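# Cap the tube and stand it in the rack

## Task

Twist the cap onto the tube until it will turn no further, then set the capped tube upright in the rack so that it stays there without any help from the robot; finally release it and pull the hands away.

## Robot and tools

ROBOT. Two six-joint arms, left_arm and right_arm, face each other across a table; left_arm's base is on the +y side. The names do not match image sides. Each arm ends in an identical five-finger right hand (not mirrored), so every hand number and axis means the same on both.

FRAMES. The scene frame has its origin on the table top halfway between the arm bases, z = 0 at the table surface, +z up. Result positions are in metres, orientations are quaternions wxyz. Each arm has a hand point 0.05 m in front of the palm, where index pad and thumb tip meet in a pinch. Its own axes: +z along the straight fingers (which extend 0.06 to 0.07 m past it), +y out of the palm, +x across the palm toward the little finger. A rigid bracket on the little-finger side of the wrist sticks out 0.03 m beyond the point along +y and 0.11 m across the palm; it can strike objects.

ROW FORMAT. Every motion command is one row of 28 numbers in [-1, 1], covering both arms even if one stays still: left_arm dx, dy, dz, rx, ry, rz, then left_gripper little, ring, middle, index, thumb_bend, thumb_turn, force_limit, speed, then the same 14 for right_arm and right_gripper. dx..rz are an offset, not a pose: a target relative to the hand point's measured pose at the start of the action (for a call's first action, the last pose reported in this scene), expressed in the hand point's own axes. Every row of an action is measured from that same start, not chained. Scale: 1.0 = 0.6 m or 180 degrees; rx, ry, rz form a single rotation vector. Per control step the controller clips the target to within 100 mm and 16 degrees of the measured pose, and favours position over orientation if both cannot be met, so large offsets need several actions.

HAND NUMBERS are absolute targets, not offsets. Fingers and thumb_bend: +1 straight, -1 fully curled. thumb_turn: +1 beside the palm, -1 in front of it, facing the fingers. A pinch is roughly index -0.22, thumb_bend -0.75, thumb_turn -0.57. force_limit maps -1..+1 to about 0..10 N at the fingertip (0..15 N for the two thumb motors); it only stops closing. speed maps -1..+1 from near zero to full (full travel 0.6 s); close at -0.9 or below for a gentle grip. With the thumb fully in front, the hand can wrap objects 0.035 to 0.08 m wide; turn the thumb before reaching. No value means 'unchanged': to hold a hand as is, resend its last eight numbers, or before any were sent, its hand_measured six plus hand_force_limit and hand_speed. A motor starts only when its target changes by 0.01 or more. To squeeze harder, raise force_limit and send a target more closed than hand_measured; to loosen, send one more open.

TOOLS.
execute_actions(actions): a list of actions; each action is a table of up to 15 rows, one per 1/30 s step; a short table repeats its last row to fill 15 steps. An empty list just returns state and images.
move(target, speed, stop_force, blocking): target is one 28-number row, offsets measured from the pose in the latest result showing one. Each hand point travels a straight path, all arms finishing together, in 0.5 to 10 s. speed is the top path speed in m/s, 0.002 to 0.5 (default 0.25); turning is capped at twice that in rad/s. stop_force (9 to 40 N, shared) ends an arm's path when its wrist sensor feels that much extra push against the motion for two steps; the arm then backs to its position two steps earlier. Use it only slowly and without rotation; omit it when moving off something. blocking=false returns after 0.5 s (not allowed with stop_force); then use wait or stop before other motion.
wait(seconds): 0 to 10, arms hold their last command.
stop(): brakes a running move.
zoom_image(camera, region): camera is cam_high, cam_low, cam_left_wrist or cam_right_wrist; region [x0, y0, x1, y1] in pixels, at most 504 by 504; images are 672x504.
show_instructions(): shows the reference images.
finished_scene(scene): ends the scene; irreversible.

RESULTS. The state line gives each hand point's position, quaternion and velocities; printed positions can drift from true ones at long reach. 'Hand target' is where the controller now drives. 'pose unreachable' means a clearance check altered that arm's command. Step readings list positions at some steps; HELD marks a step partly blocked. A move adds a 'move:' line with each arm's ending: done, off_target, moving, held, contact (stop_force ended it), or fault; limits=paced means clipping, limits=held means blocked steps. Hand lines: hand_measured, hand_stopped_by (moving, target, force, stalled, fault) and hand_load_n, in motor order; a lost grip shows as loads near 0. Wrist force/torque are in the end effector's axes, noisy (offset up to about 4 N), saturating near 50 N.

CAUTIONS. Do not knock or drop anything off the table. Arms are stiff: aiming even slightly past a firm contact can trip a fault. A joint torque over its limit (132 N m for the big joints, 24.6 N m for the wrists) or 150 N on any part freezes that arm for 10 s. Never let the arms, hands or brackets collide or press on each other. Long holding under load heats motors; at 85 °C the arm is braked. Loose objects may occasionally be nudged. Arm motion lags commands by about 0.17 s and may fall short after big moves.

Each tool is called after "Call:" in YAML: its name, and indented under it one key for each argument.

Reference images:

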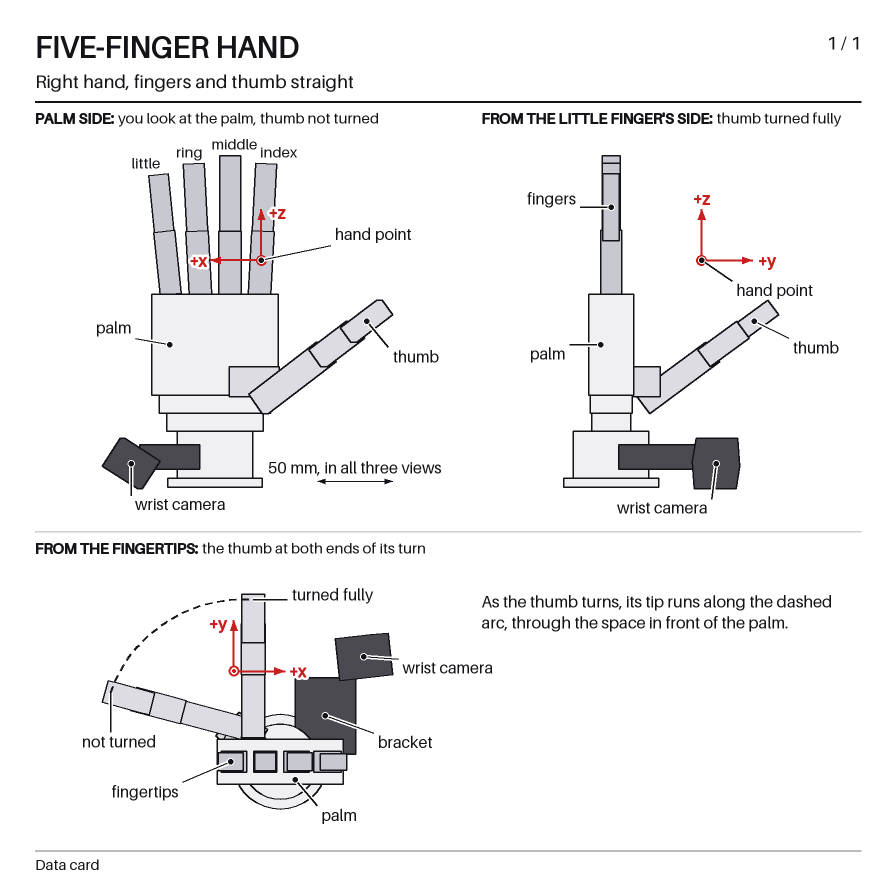

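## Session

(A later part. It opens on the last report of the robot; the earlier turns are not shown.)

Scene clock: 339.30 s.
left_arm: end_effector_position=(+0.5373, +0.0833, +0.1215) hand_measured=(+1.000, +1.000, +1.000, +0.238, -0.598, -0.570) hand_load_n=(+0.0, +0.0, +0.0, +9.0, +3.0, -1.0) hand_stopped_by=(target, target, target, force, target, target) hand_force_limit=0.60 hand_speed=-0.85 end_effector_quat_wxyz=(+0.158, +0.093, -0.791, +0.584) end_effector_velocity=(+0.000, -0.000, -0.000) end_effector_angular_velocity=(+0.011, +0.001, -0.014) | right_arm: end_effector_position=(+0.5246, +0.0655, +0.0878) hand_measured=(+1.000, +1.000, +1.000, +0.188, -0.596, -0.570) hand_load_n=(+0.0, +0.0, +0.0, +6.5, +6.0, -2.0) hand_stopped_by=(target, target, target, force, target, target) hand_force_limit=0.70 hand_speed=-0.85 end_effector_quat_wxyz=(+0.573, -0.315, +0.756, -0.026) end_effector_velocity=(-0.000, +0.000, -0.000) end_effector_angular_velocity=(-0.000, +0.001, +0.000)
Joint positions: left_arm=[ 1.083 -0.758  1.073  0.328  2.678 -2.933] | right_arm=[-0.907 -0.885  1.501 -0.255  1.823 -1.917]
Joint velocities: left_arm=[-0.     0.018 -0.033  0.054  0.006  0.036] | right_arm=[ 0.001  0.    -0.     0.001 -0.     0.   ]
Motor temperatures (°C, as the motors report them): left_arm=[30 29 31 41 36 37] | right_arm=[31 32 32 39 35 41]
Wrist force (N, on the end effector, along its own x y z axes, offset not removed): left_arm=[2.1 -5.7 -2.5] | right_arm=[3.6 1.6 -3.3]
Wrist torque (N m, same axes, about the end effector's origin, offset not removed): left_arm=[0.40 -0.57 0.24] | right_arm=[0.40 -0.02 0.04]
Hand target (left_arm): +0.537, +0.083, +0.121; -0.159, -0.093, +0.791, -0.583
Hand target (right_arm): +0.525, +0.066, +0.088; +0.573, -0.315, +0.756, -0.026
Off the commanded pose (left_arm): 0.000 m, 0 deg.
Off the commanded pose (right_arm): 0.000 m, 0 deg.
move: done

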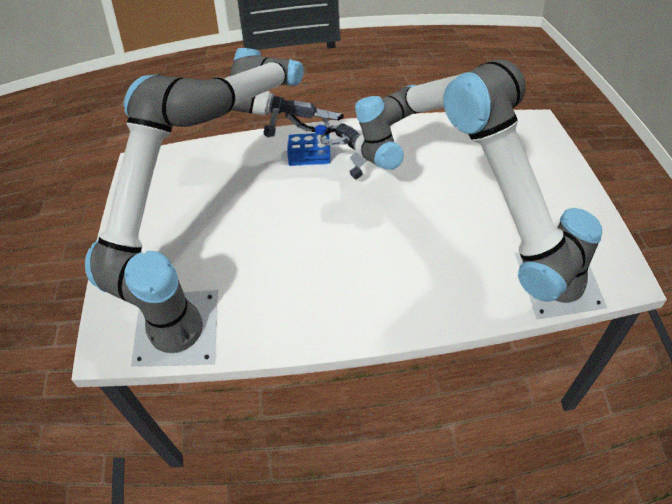

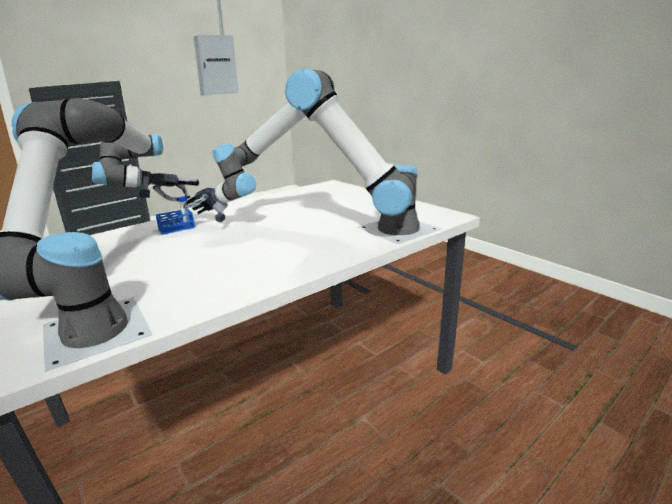

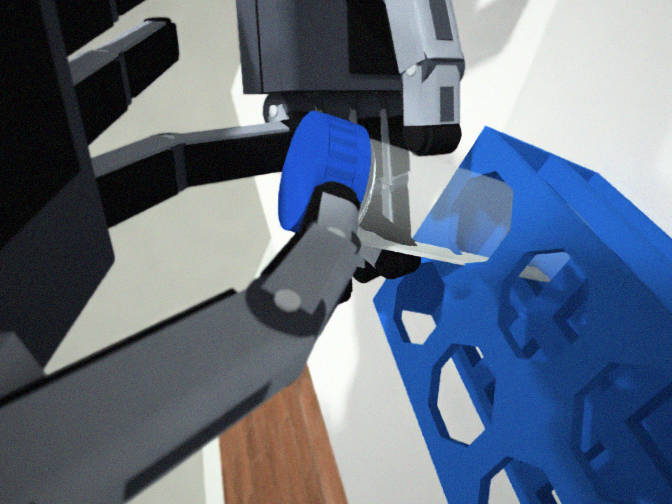

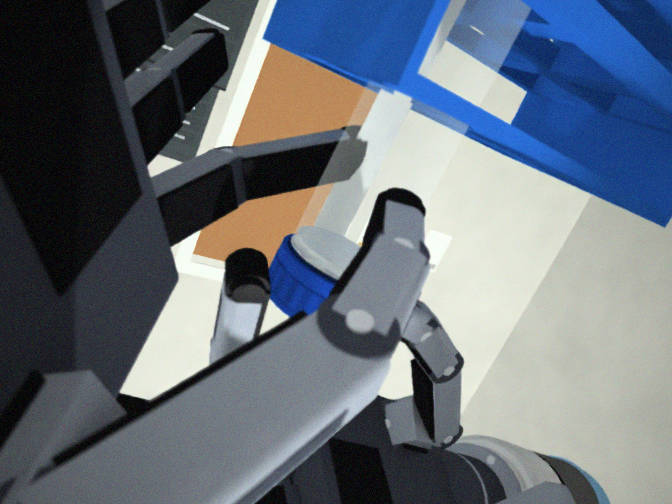

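Call:
move:
  target: [-0.0004,0.001,-0.0039,0,0,0,1,1,1,0.5,-0.6,-0.57,0.6,1,0,0,0,0,0,0,1,1,1,-0.3,-0.6,-0.57,0.7,-0.85]
  speed: 0.01

Call:
move:
  target: [0.0246,0.0057,0.0138,0.12,-0.296,-0.092,1,1,1,0.5,-0.6,-0.57,0.6,1,0,0,0,0,0,0,1,1,1,-0.3,-0.6,-0.57,0.7,-0.85]
  speed: 0.35

Call:
move:
  target: [0.0007,-0.0016,0.0062,0,0,0,1,1,1,-0.3,-0.6,-0.57,0.6,-0.85,0,0,0,0,0,0,1,1,1,-0.3,-0.6,-0.57,0.7,-0.85]
  speed: 0.02

Call:
move:
  target: [-0.019,-0.0098,0.0095,-0.12,0.296,0.092,1,1,1,-0.3,-0.6,-0.57,0.6,-0.85,0,0,0,0,0,0,1,1,1,-0.3,-0.6,-0.57,0.7,-0.85]
  speed: 0.25

Call:
move:
  target: [-0.001,0.001,-0.0039,0,0,0,1,1,1,0.5,-0.6,-0.57,0.6,1,0,0,0,0,0,0,1,1,1,-0.3,-0.6,-0.57,0.7,-0.85]
  speed: 0.01

Call:
move:
  target: [0.0246,0.0057,0.0138,0.12,-0.296,-0.092,1,1,1,0.5,-0.6,-0.57,0.6,1,0,0,0,0,0,0,1,1,1,-0.3,-0.6,-0.57,0.7,-0.85]
  speed: 0.35

Call:
move:
  target: [0.0007,-0.0016,0.0062,0,0,0,1,1,1,-0.3,-0.6,-0.57,0.6,-0.85,0,0,0,0,0,0,1,1,1,-0.3,-0.6,-0.57,0.7,-0.85]
  speed: 0.02

Call:
move:
  target: [-0.019,-0.0098,0.0095,-0.12,0.296,0.092,1,1,1,-0.3,-0.6,-0.57,0.6,-0.85,0,0,0,0,0,0,1,1,1,-0.3,-0.6,-0.57,0.7,-0.85]
  speed: 0.25

Scene clock: 362.27 s.
left_arm: end_effector_position=(+0.5376, +0.0856, +0.1215) hand_measured=(+1.000, +1.000, +1.000, +0.500, -0.600, -0.570) hand_load_n=(+0.0, +0.0, +0.0, +0.0, +0.0, +0.0) hand_stopped_by=(target, target, target, target, target, target) hand_force_limit=0.60 hand_speed=1.00 end_effector_quat_wxyz=(+0.158, +0.093, -0.791, +0.584) end_effector_velocity=(+0.001, +0.002, +0.001) end_effector_angular_velocity=(-0.001, -0.001, +0.002) | right_arm: end_effector_position=(+0.5246, +0.0655, +0.0878) hand_measured=(+1.000, +1.000, +1.000, +0.188, -0.596, -0.570) hand_load_n=(+0.0, +0.0, +0.0, +8.0, +5.0, -1.0) hand_stopped_by=(target, target, target, force, target, target) hand_force_limit=0.70 hand_speed=-0.85 end_effector_quat_wxyz=(+0.573, -0.315, +0.756, -0.026) end_effector_velocity=(+0.001, -0.001, -0.001) end_effector_angular_velocity=(-0.001, +0.001, -0.001)
Joint positions: left_arm=[ 1.087 -0.758  1.074  0.332  2.681 -2.928] | right_arm=[-0.907 -0.885  1.501 -0.255  1.823 -1.917]
Joint velocities: left_arm=[ 0.003 -0.002  0.002 -0.001  0.001  0.   ] | right_arm=[-0.001  0.001  0.     0.001  0.    -0.   ]
Motor temperatures (°C, as the motors report them): left_arm=[30 29 31 41 36 37] | right_arm=[31 32 32 39 35 41]
Wrist force (N, on the end effector, along its own x y z axes, offset not removed): left_arm=[1.9 2.2 1.7] | right_arm=[-0.8 -1.0 0.6]
Wrist torque (N m, same axes, about the end effector's origin, offset not removed): left_arm=[0.22 -0.53 0.26] | right_arm=[0.02 0.13 -0.13]
Hand target (left_arm): +0.538, +0.086, +0.121; -0.158, -0.093, +0.791, -0.584
Hand target (right_arm): +0.525, +0.066, +0.088; +0.573, -0.315, +0.756, -0.026
Off the commanded pose (left_arm): 0.000 m, 0 deg.
Off the commanded pose (right_arm): 0.000 m, 0 deg.
move: done

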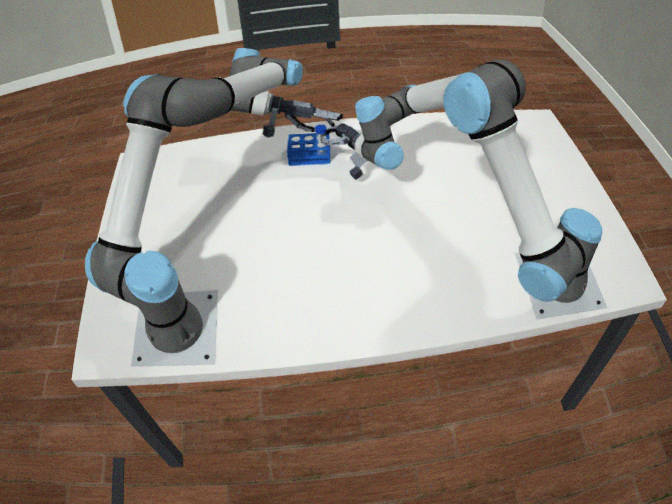

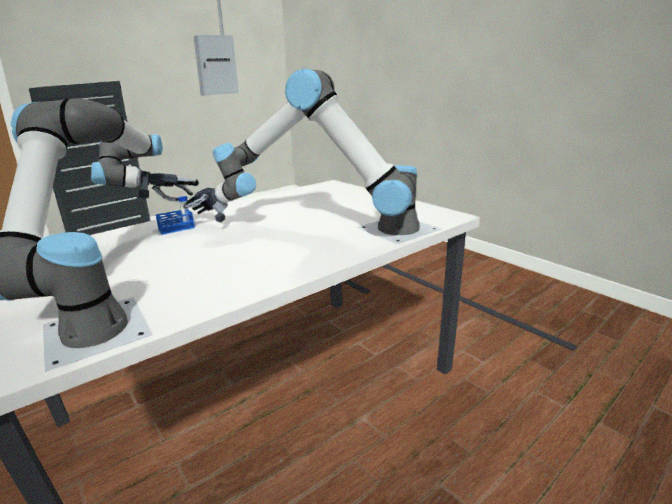

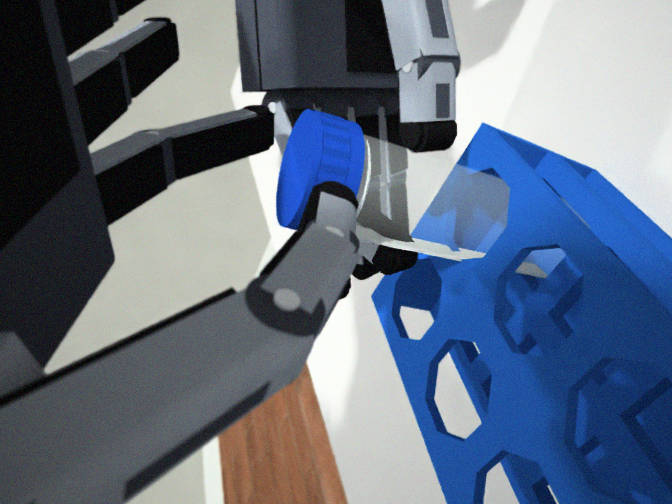

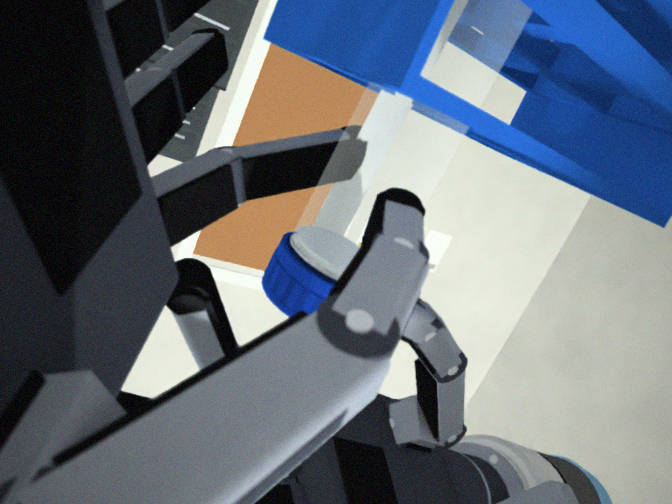

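Scene clock: 364.37 s.
left_arm: end_effector_position=(+0.5215, +0.0797, +0.1214) hand_measured=(+1.000, +1.000, +1.000, +0.500, -0.600, -0.570) hand_load_n=(+0.0, +0.0, +0.0, +0.0, +0.0, +0.0) hand_stopped_by=(target, target, target, target, target, target) hand_force_limit=0.60 hand_speed=1.00 end_effector_quat_wxyz=(-0.150, +0.478, -0.638, +0.585) end_effector_velocity=(+0.000, -0.000, -0.000) end_effector_angular_velocity=(+0.002, +0.000, +0.011) | right_arm: end_effector_position=(+0.5246, +0.0655, +0.0878) hand_measured=(+1.000, +1.000, +1.000, +0.188, -0.596, -0.570) hand_load_n=(+0.0, +0.0, +0.0, +8.0, +5.0, -1.0) hand_stopped_by=(target, target, target, force, target, target) hand_force_limit=0.70 hand_speed=-0.85 end_effector_quat_wxyz=(+0.573, -0.315, +0.756, -0.026) end_effector_velocity=(+0.000, -0.000, -0.000) end_effector_angular_velocity=(-0.001, +0.000, +0.000)
Joint positions: left_arm=[ 0.688 -1.193  1.752 -0.277  1.335 -3.601] | right_arm=[-0.907 -0.885  1.501 -0.255  1.823 -1.917]
Joint velocities: left_arm=[-0.006  0.001 -0.002  0.003 -0.016 -0.004] | right_arm=[-0.     0.     0.     0.    -0.    -0.001]
Motor temperatures (°C, as the motors report them): left_arm=[30 29 31 41 36 37] | right_arm=[31 32 32 39 35 41]
Wrist force (N, on the end effector, along its own x y z axes, offset not removed): left_arm=[1.6 1.5 0.8] | right_arm=[-0.1 -0.1 0.4]
Wrist torque (N m, same axes, about the end effector's origin, offset not removed): left_arm=[0.21 -0.40 0.25] | right_arm=[0.14 -0.06 0.01]
Hand target (left_arm): +0.522, +0.080, +0.121; +0.150, -0.478, +0.638, -0.585
Hand target (right_arm): +0.525, +0.066, +0.088; +0.573, -0.315, +0.756, -0.026
Off the commanded pose (left_arm): 0.000 m, 0 deg.
Off the commanded pose (right_arm): 0.000 m, 0 deg.
move: done

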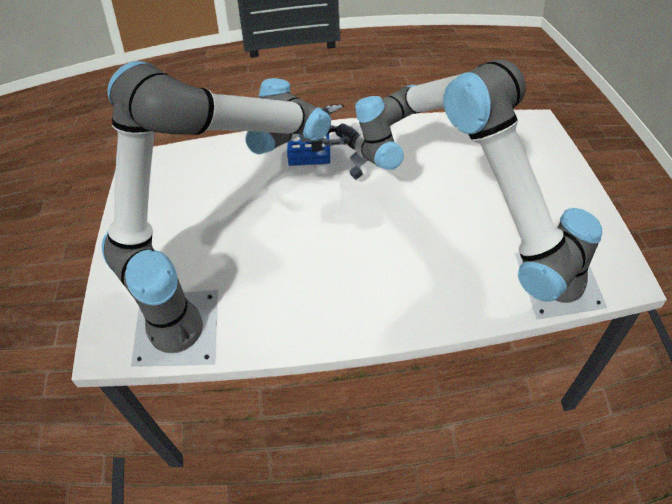

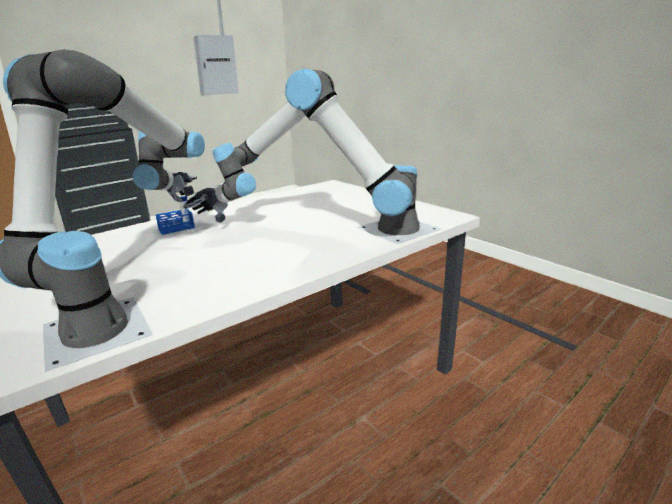

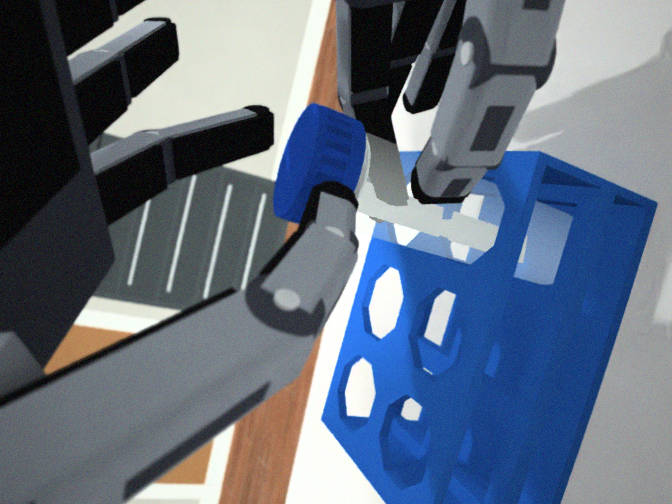

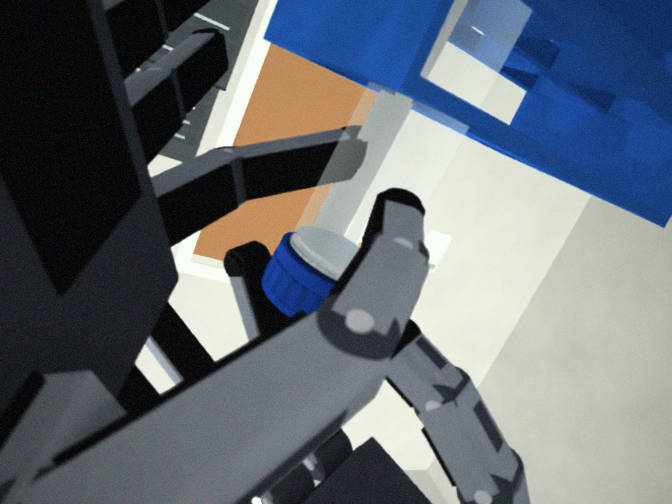

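Scene clock: 365.70 s.
left_arm: end_effector_position=(+0.5246, +0.0772, +0.1214) hand_measured=(+1.000, +1.000, +1.000, +0.238, -0.598, -0.570) hand_load_n=(+0.0, +0.0, +0.0, +10.0, +2.5, +0.0) hand_stopped_by=(target, target, target, force, target, target) hand_force_limit=0.60 hand_speed=-0.85 end_effector_quat_wxyz=(-0.150, +0.478, -0.638, +0.585) end_effector_velocity=(-0.000, -0.000, +0.000) end_effector_angular_velocity=(+0.000, +0.000, -0.001) | right_arm: end_effector_position=(+0.5246, +0.0655, +0.0878) hand_measured=(+1.000, +1.000, +1.000, +0.188, -0.596, -0.570) hand_load_n=(+0.0, +0.0, +0.0, +5.5, +7.0, -2.0) hand_stopped_by=(target, target, target, force, target, target) hand_force_limit=0.70 hand_speed=-0.85 end_effector_quat_wxyz=(+0.573, -0.315, +0.756, -0.026) end_effector_velocity=(+0.000, -0.001, -0.000) end_effector_angular_velocity=(-0.001, -0.000, -0.001)
Joint positions: left_arm=[ 0.69  -1.185  1.74  -0.274  1.337 -3.6  ] | right_arm=[-0.907 -0.885  1.501 -0.255  1.823 -1.917]
Joint velocities: left_arm=[-0.001 -0.    -0.     0.001  0.     0.   ] | right_arm=[-0.001  0.     0.    -0.001 -0.    -0.001]
Motor temperatures (°C, as the motors report them): left_arm=[30 29 31 41 36 37] | right_arm=[31 32 32 39 35 41]
Wrist force (N, on the end effector, along its own x y z axes, offset not removed): left_arm=[1.0 -5.8 3.2] | right_arm=[2.0 3.8 -3.1]
Wrist torque (N m, same axes, about the end effector's origin, offset not removed): left_arm=[0.27 -0.31 0.21] | right_arm=[0.19 0.05 -0.01]
Hand target (left_arm): +0.525, +0.077, +0.121; +0.150, -0.478, +0.638, -0.585
Hand target (right_arm): +0.525, +0.066, +0.088; +0.573, -0.315, +0.756, -0.026
Off the commanded pose (left_arm): 0.000 m, 0 deg.
Off the commanded pose (right_arm): 0.000 m, 0 deg.
move: done

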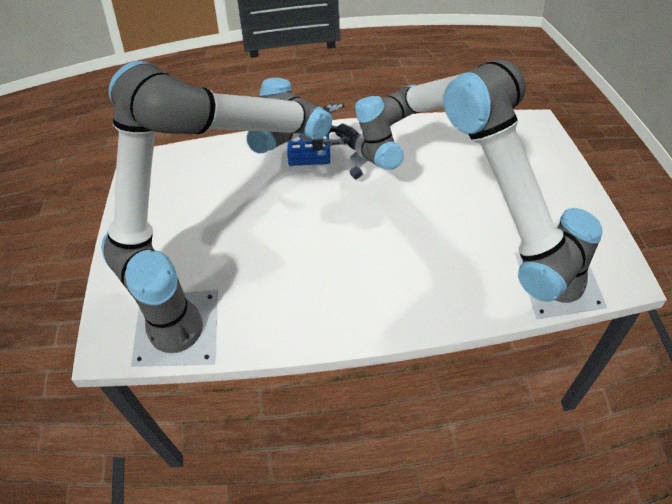

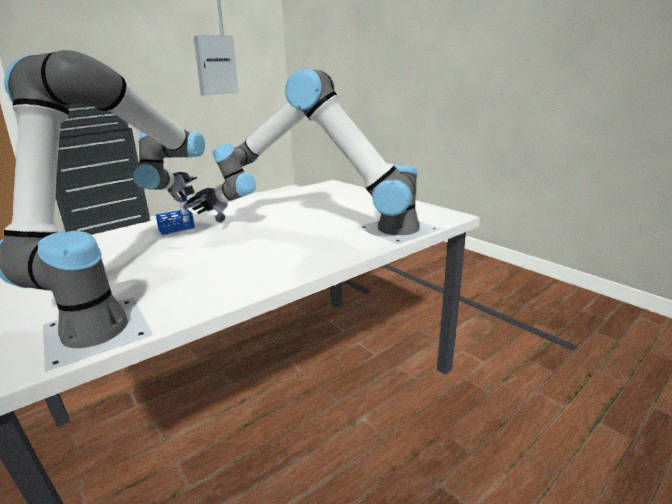

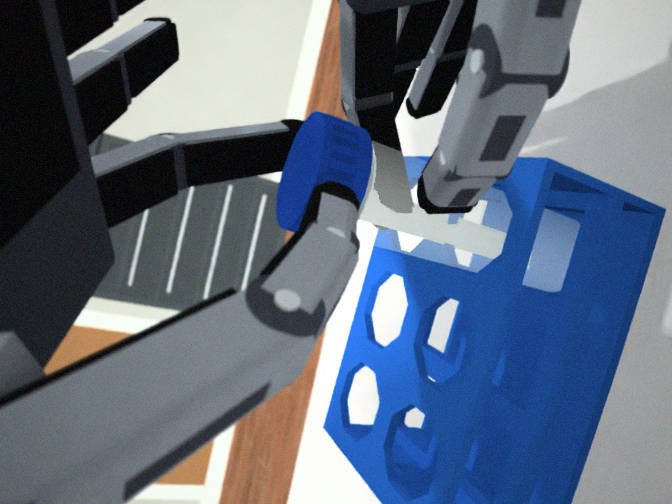

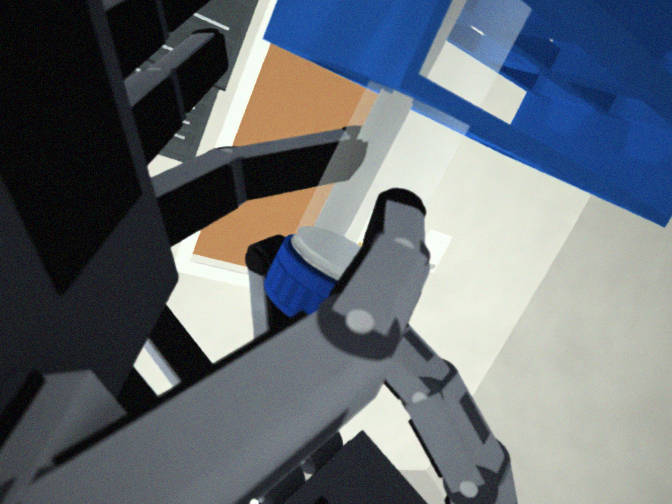

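Scene clock: 368.40 s.
left_arm: end_effector_position=(+0.5370, +0.0832, +0.1211) hand_measured=(+1.000, +1.000, +1.000, +0.238, -0.598, -0.570) hand_load_n=(+0.0, +0.0, +0.0, +9.0, +3.0, -0.5) hand_stopped_by=(target, target, target, force, target, target) hand_force_limit=0.60 hand_speed=-0.85 end_effector_quat_wxyz=(+0.158, +0.093, -0.790, +0.585) end_effector_velocity=(+0.001, +0.000, -0.001) end_effector_angular_velocity=(+0.011, +0.000, -0.013) | right_arm: end_effector_position=(+0.5246, +0.0655, +0.0878) hand_measured=(+1.000, +1.000, +1.000, +0.188, -0.596, -0.570) hand_load_n=(+0.0, +0.0, +0.0, +6.0, +6.5, -2.0) hand_stopped_by=(target, target, target, force, target, target) hand_force_limit=0.70 hand_speed=-0.85 end_effector_quat_wxyz=(+0.573, -0.315, +0.756, -0.026) end_effector_velocity=(-0.000, +0.000, +0.000) end_effector_angular_velocity=(-0.001, -0.000, +0.000)
Joint positions: left_arm=[ 1.083 -0.759  1.077  0.322  2.679 -2.936] | right_arm=[-0.907 -0.885  1.501 -0.255  1.823 -1.917]
Joint velocities: left_arm=[ 0.001  0.019 -0.032  0.052  0.006  0.036] | right_arm=[ 0.    -0.001  0.     0.001  0.    -0.001]
Motor temperatures (°C, as the motors report them): left_arm=[30 29 31 41 36 37] | right_arm=[31 32 32 39 35 41]
Wrist force (N, on the end effector, along its own x y z axes, offset not removed): left_arm=[1.4 -5.6 -4.5] | right_arm=[2.4 -0.2 -4.5]
Wrist torque (N m, same axes, about the end effector's origin, offset not removed): left_arm=[0.49 -0.53 0.25] | right_arm=[0.27 0.10 -0.06]
Hand target (left_arm): +0.537, +0.083, +0.121; -0.158, -0.093, +0.791, -0.584
Hand target (right_arm): +0.525, +0.066, +0.088; +0.573, -0.315, +0.756, -0.026
Off the commanded pose (left_arm): 0.000 m, 0 deg.
Off the commanded pose (right_arm): 0.000 m, 0 deg.
move: done

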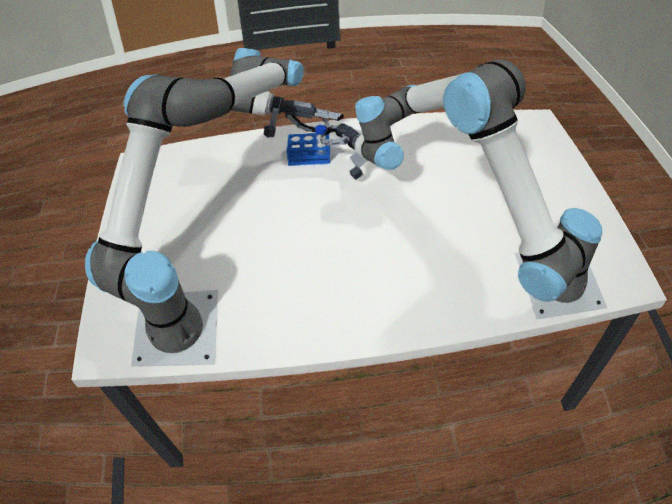

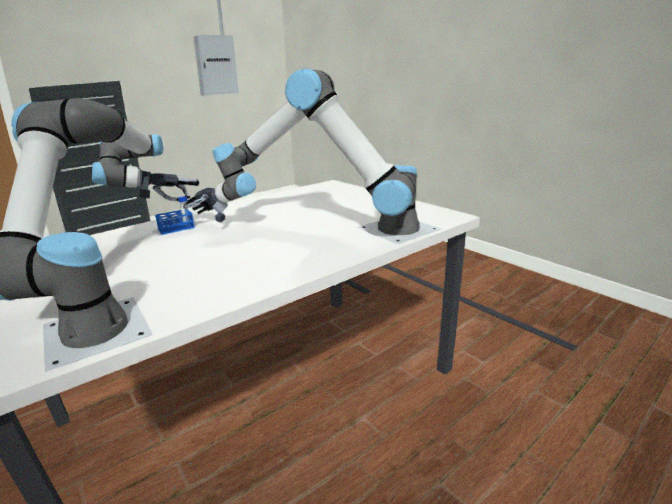

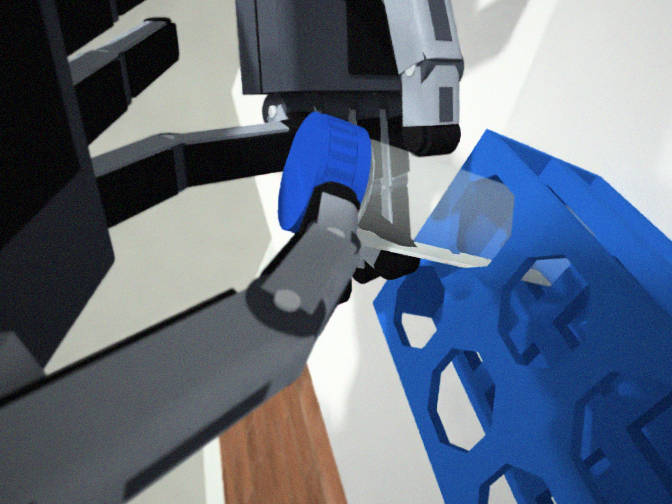

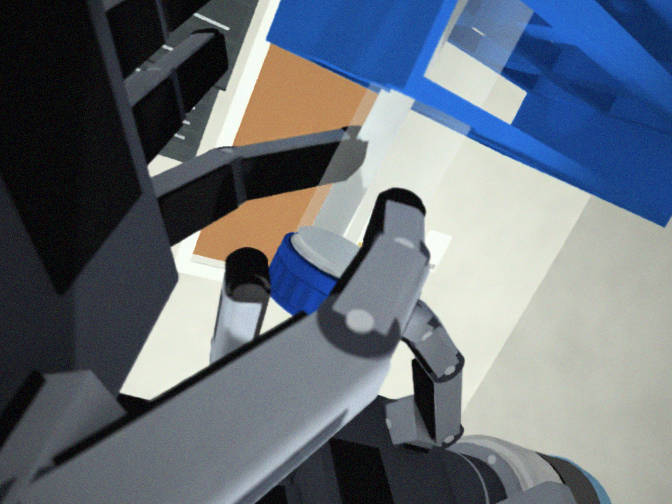

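Scene clock: 369.10 s.
left_arm: end_effector_position=(+0.5377, +0.0855, +0.1210) hand_measured=(+1.000, +1.000, +1.000, +0.500, -0.600, -0.570) hand_load_n=(+0.0, +0.0, +0.0, +0.0, +0.0, +0.0) hand_stopped_by=(target, target, target, target, target, target) hand_force_limit=0.60 hand_speed=1.00 end_effector_quat_wxyz=(+0.158, +0.093, -0.790, +0.585) end_effector_velocity=(-0.000, +0.000, -0.000) end_effector_angular_velocity=(+0.000, +0.001, -0.001) | right_arm: end_effector_position=(+0.5246, +0.0655, +0.0878) hand_measured=(+1.000, +1.000, +1.000, +0.188, -0.596, -0.570) hand_load_n=(+0.0, +0.0, +0.0, +8.0, +5.0, -0.5) hand_stopped_by=(target, target, target, force, target, target) hand_force_limit=0.70 hand_speed=-0.85 end_effector_quat_wxyz=(+0.573, -0.315, +0.756, -0.026) end_effector_velocity=(-0.001, +0.001, +0.000) end_effector_angular_velocity=(+0.001, -0.000, +0.001)
Joint positions: left_arm=[ 1.087 -0.759  1.076  0.327  2.682 -2.931] | right_arm=[-0.907 -0.885  1.501 -0.255  1.823 -1.917]
Joint velocities: left_arm=[ 0.001  0.002 -0.002  0.003  0.002  0.002] | right_arm=[ 0.001  0.    -0.    -0.    -0.     0.   ]
Motor temperatures (°C, as the motors report them): left_arm=[30 29 31 41 36 37] | right_arm=[31 32 32 39 35 41]
Wrist force (N, on the end effector, along its own x y z axes, offset not removed): left_arm=[2.4 1.6 0.2] | right_arm=[-1.0 2.1 0.1]
Wrist torque (N m, same axes, about the end effector's origin, offset not removed): left_arm=[0.29 -0.49 0.22] | right_arm=[0.42 0.25 0.01]
Hand target (left_arm): +0.538, +0.086, +0.121; -0.158, -0.093, +0.790, -0.585
Hand target (right_arm): +0.525, +0.066, +0.088; +0.573, -0.315, +0.756, -0.026
Off the commanded pose (left_arm): 0.000 m, 0 deg.
Off the commanded pose (right_arm): 0.000 m, 0 deg.
move: done

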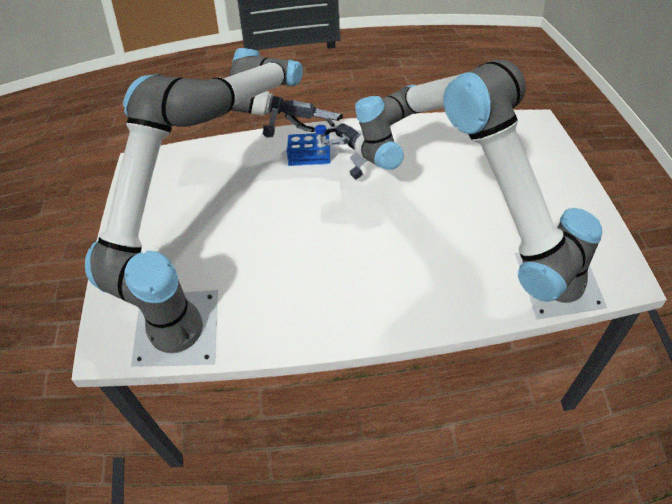

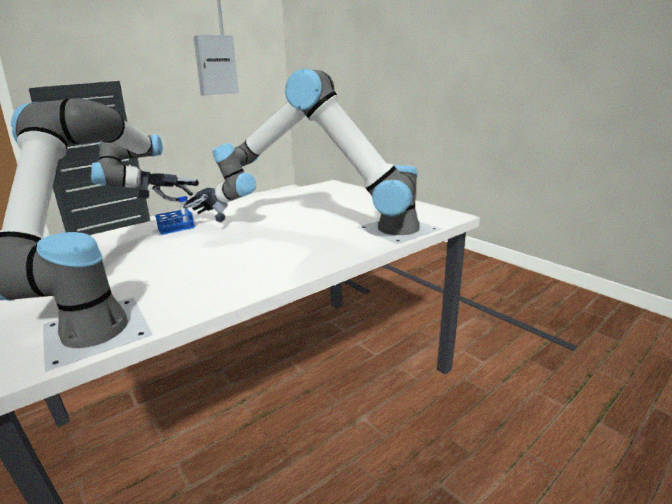

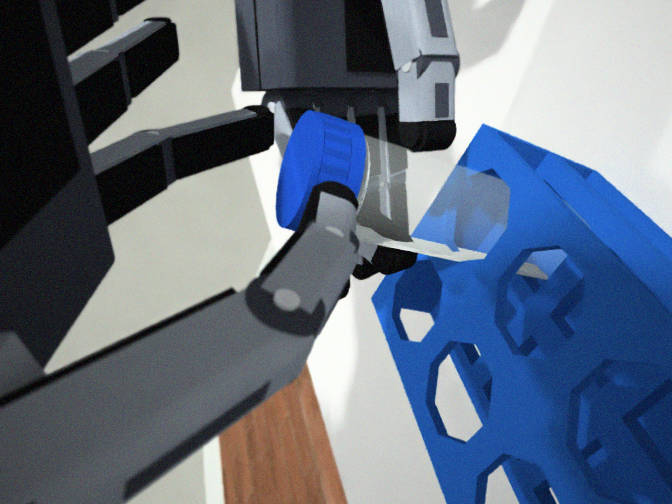

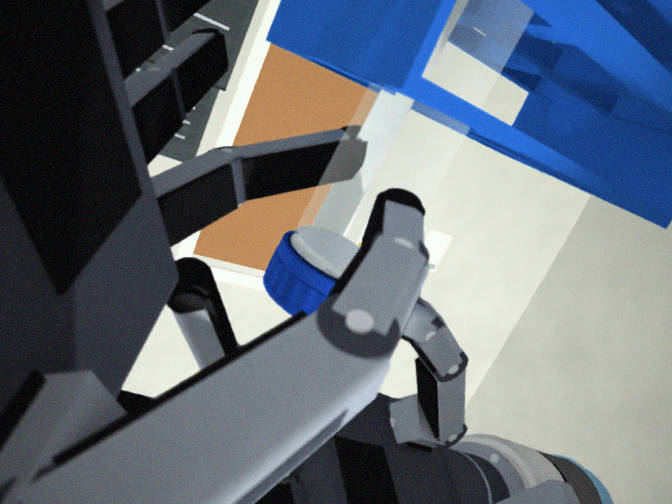

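Scene clock: 371.20 s.
left_arm: end_effector_position=(+0.5216, +0.0796, +0.1210) hand_measured=(+1.000, +1.000, +1.000, +0.500, -0.600, -0.570) hand_load_n=(+0.0, +0.0, +0.0, +0.0, +0.0, +0.0) hand_stopped_by=(target, target, target, target, target, target) hand_force_limit=0.60 hand_speed=1.00 end_effector_quat_wxyz=(-0.150, +0.478, -0.637, +0.586) end_effector_velocity=(-0.000, -0.001, +0.000) end_effector_angular_velocity=(+0.000, -0.001, +0.010) | right_arm: end_effector_position=(+0.5246, +0.0655, +0.0878) hand_measured=(+1.000, +1.000, +1.000, +0.188, -0.596, -0.570) hand_load_n=(+0.0, +0.0, +0.0, +8.0, +5.0, -0.5) hand_stopped_by=(target, target, target, force, target, target) hand_force_limit=0.70 hand_speed=-0.85 end_effector_quat_wxyz=(+0.573, -0.315, +0.756, -0.026) end_effector_velocity=(+0.000, +0.000, +0.001) end_effector_angular_velocity=(+0.001, -0.001, -0.000)
Joint positions: left_arm=[ 0.688 -1.193  1.753 -0.28   1.335 -3.602] | right_arm=[-0.907 -0.885  1.501 -0.255  1.823 -1.917]
Joint velocities: left_arm=[-0.007  0.002 -0.002  0.    -0.016 -0.004] | right_arm=[-0. -0. -0. -0. -0.  0.]
Motor temperatures (°C, as the motors report them): left_arm=[30 29 31 41 36 37] | right_arm=[31 32 32 39 35 41]
Wrist force (N, on the end effector, along its own x y z axes, offset not removed): left_arm=[1.0 2.0 0.8] | right_arm=[1.6 0.0 -1.1]
Wrist torque (N m, same axes, about the end effector's origin, offset not removed): left_arm=[0.27 -0.33 0.13] | right_arm=[0.27 -0.18 0.10]
Hand target (left_arm): +0.522, +0.080, +0.121; +0.150, -0.478, +0.637, -0.586
Hand target (right_arm): +0.525, +0.066, +0.088; +0.573, -0.315, +0.756, -0.026
Off the commanded pose (left_arm): 0.000 m, 0 deg.
Off the commanded pose (right_arm): 0.000 m, 0 deg.
move: done

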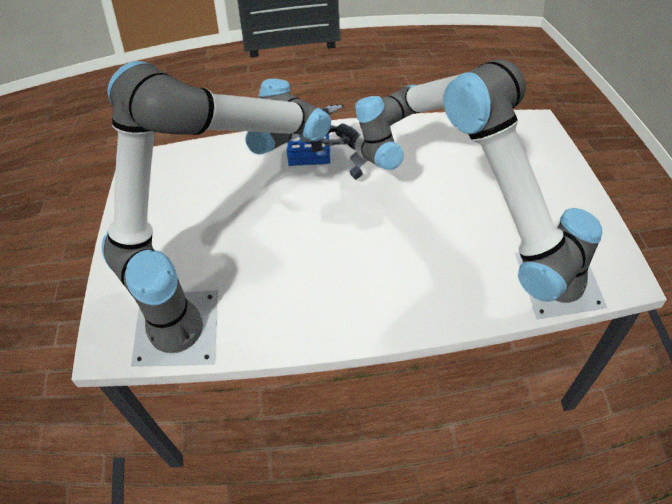

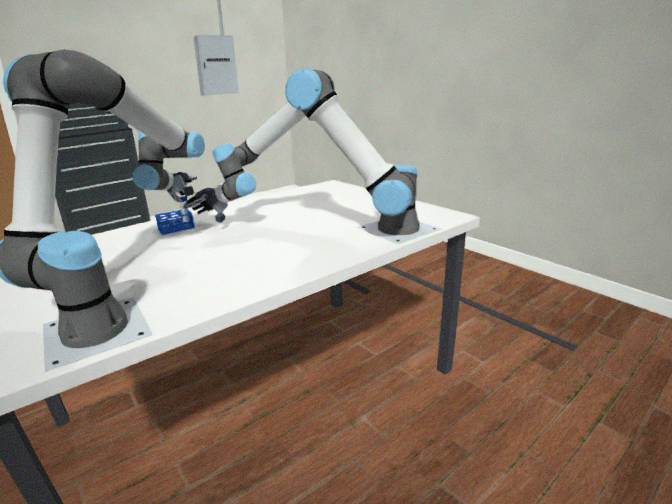

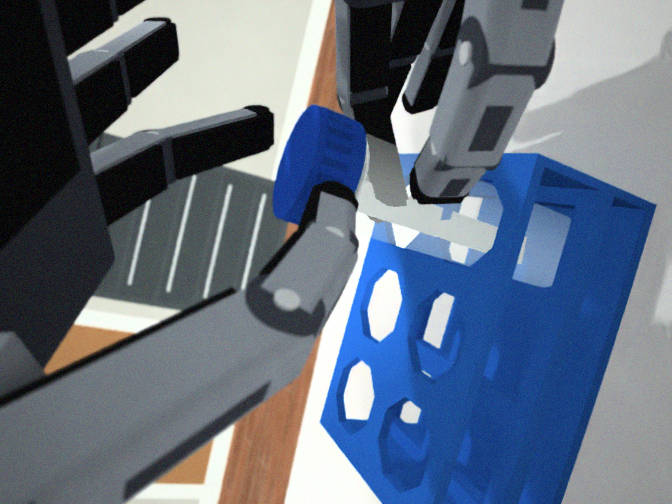

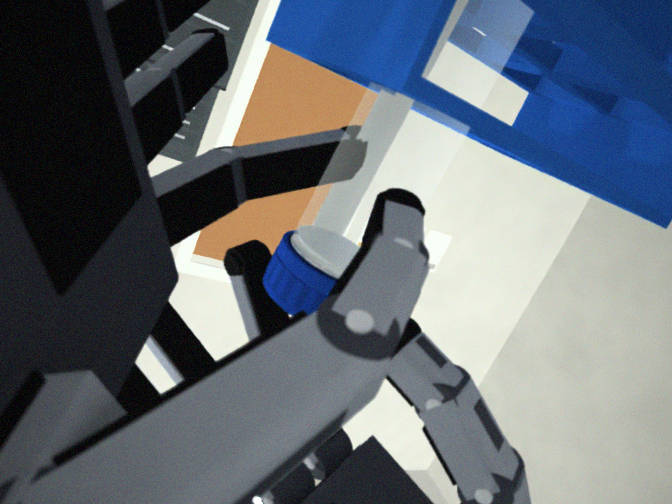

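Scene clock: 372.53 s.
left_arm: end_effector_position=(+0.5246, +0.0771, +0.1210) hand_measured=(+1.000, +1.000, +1.000, +0.238, -0.598, -0.570) hand_load_n=(+0.0, +0.0, +0.0, +10.0, +3.0, +0.0) hand_stopped_by=(target, target, target, force, target, target) hand_force_limit=0.60 hand_speed=-0.85 end_effector_quat_wxyz=(-0.150, +0.478, -0.637, +0.586) end_effector_velocity=(+0.001, +0.001, -0.000) end_effector_angular_velocity=(+0.001, +0.001, +0.002) | right_arm: end_effector_position=(+0.5246, +0.0655, +0.0878) hand_measured=(+1.000, +1.000, +1.000, +0.188, -0.596, -0.570) hand_load_n=(+0.0, +0.0, +0.0, +5.5, +6.5, -2.0) hand_stopped_by=(target, target, target, force, target, target) hand_force_limit=0.70 hand_speed=-0.85 end_effector_quat_wxyz=(+0.573, -0.315, +0.756, -0.026) end_effector_velocity=(+0.000, -0.001, -0.001) end_effector_angular_velocity=(-0.000, +0.001, -0.001)
Joint positions: left_arm=[ 0.69  -1.185  1.741 -0.276  1.336 -3.601] | right_arm=[-0.907 -0.885  1.501 -0.255  1.823 -1.917]
Joint velocities: left_arm=[ 0.002 -0.     0.     0.001 -0.     0.   ] | right_arm=[-0.001  0.001  0.     0.    -0.     0.   ]
Motor temperatures (°C, as the motors report them): left_arm=[30 29 31 41 36 37] | right_arm=[31 33 32 39 35 41]
Wrist force (N, on the end effector, along its own x y z axes, offset not removed): left_arm=[1.1 -4.7 3.0] | right_arm=[2.8 3.5 -3.0]
Wrist torque (N m, same axes, about the end effector's origin, offset not removed): left_arm=[0.25 -0.38 0.21] | right_arm=[0.12 -0.13 0.03]
Hand target (left_arm): +0.525, +0.077, +0.121; +0.150, -0.478, +0.637, -0.586
Hand target (right_arm): +0.525, +0.066, +0.088; +0.573, -0.315, +0.756, -0.026
Off the commanded pose (left_arm): 0.000 m, 0 deg.
Off the commanded pose (right_arm): 0.000 m, 0 deg.
move: done

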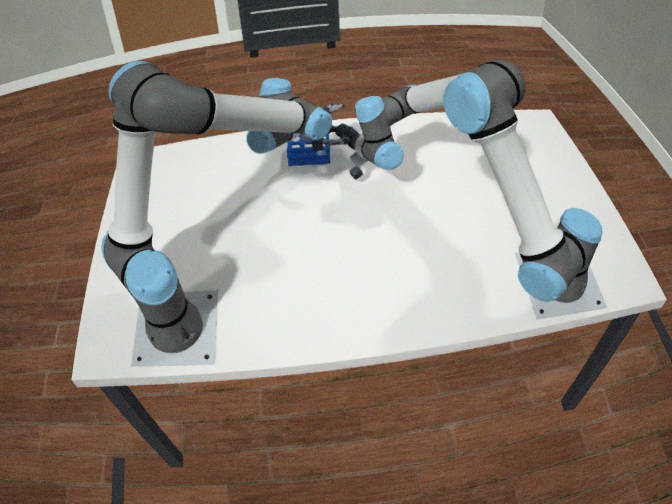

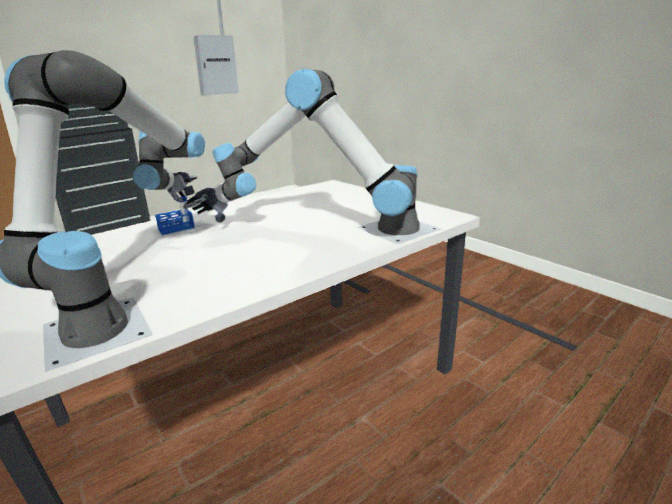

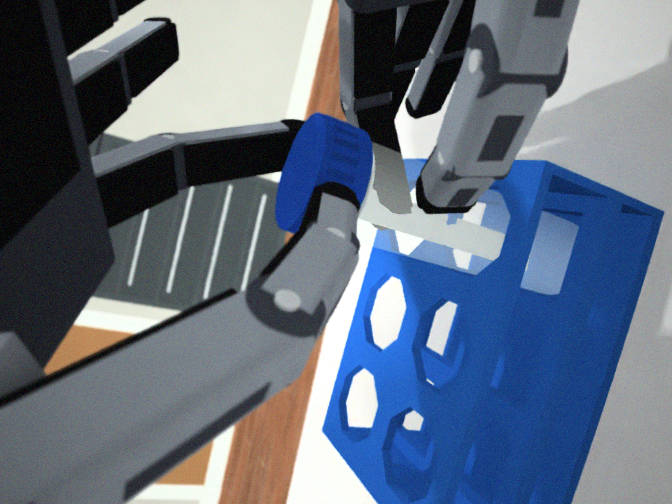

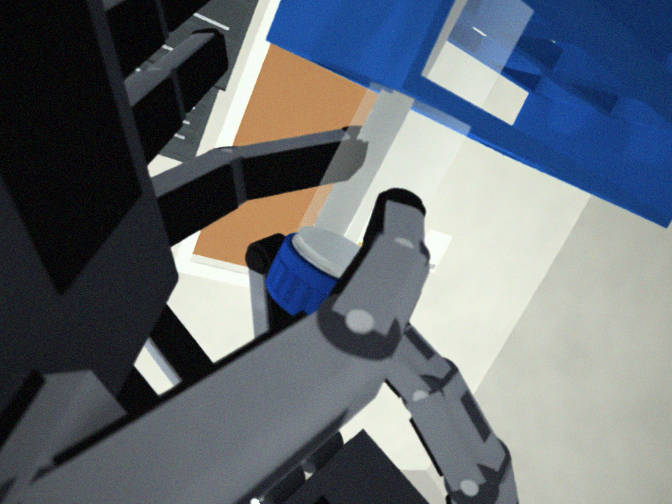

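Scene clock: 375.23 s.
left_arm: end_effector_position=(+0.5371, +0.0831, +0.1207) hand_measured=(+1.000, +1.000, +1.000, +0.238, -0.598, -0.570) hand_load_n=(+0.0, +0.0, +0.0, +8.0, +3.5, -0.5) hand_stopped_by=(target, target, target, force, target, target) hand_force_limit=0.60 hand_speed=-0.85 end_effector_quat_wxyz=(+0.158, +0.093, -0.790, +0.585) end_effector_velocity=(+0.000, -0.000, -0.001) end_effector_angular_velocity=(+0.012, +0.002, -0.014) | right_arm: end_effector_position=(+0.5245, +0.0656, +0.0878) hand_measured=(+1.000, +1.000, +1.000, +0.188, -0.598, -0.570) hand_load_n=(+0.0, +0.0, +0.0, +6.0, +4.5, -2.0) hand_stopped_by=(target, target, target, force, target, target) hand_force_limit=0.70 hand_speed=-0.85 end_effector_quat_wxyz=(+0.573, -0.315, +0.756, -0.026) end_effector_velocity=(+0.001, -0.000, +0.000) end_effector_angular_velocity=(+0.001, -0.001, -0.001)
Joint positions: left_arm=[ 1.083 -0.76   1.079  0.317  2.679 -2.939] | right_arm=[-0.907 -0.885  1.501 -0.255  1.823 -1.917]
Joint velocities: left_arm=[ 0.     0.019 -0.032  0.053  0.006  0.035] | right_arm=[-0.001 -0.    -0.    -0.001  0.     0.001]
Motor temperatures (°C, as the motors report them): left_arm=[30 29 31 41 36 37] | right_arm=[31 33 32 39 35 41]
Wrist force (N, on the end effector, along its own x y z axes, offset not removed): left_arm=[2.2 -5.2 -5.1] | right_arm=[4.3 -1.1 -6.2]
Wrist torque (N m, same axes, about the end effector's origin, offset not removed): left_arm=[0.20 -0.61 0.31] | right_arm=[0.46 -0.12 0.02]
Hand target (left_arm): +0.537, +0.083, +0.121; -0.158, -0.093, +0.790, -0.585
Hand target (right_arm): +0.525, +0.066, +0.088; +0.573, -0.315, +0.756, -0.026
Off the commanded pose (left_arm): 0.000 m, 0 deg.
Off the commanded pose (right_arm): 0.000 m, 0 deg.
move: done

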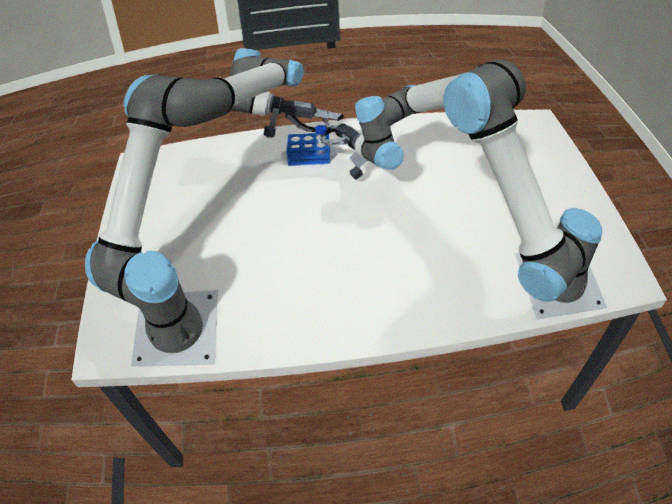

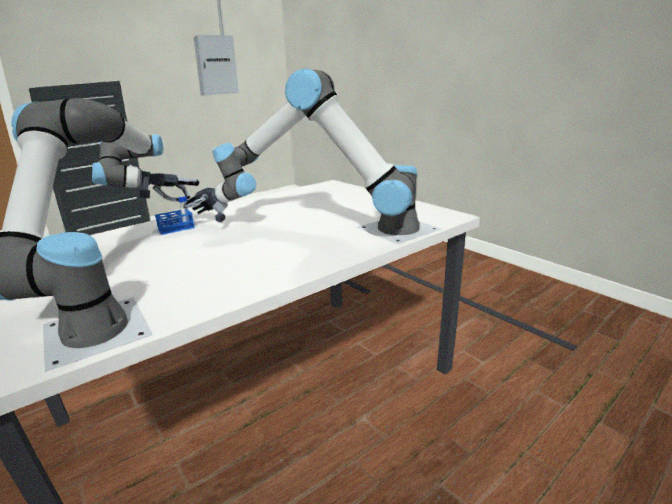

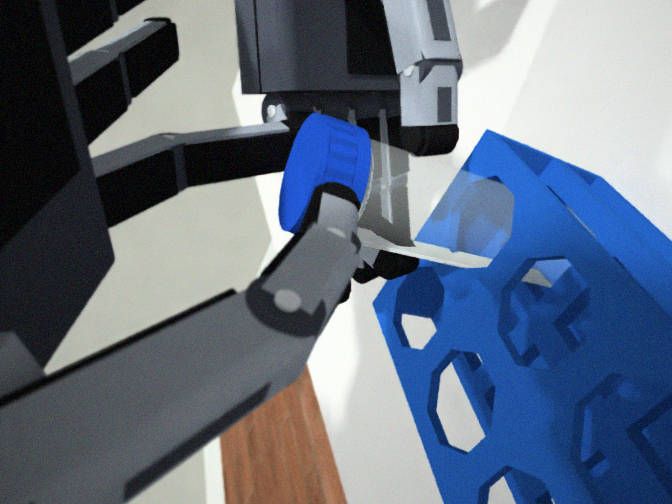

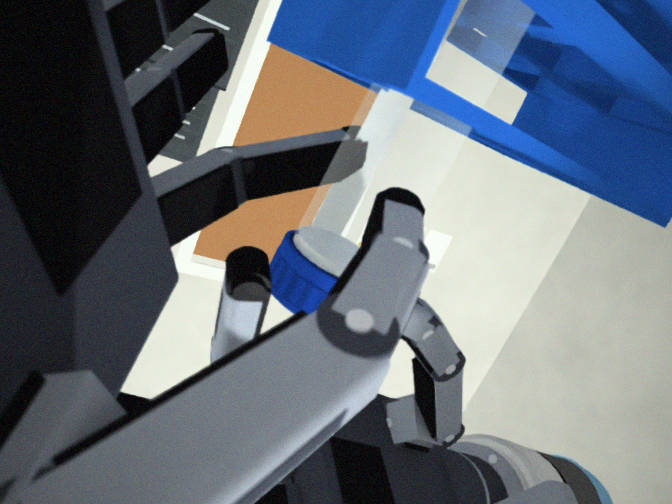

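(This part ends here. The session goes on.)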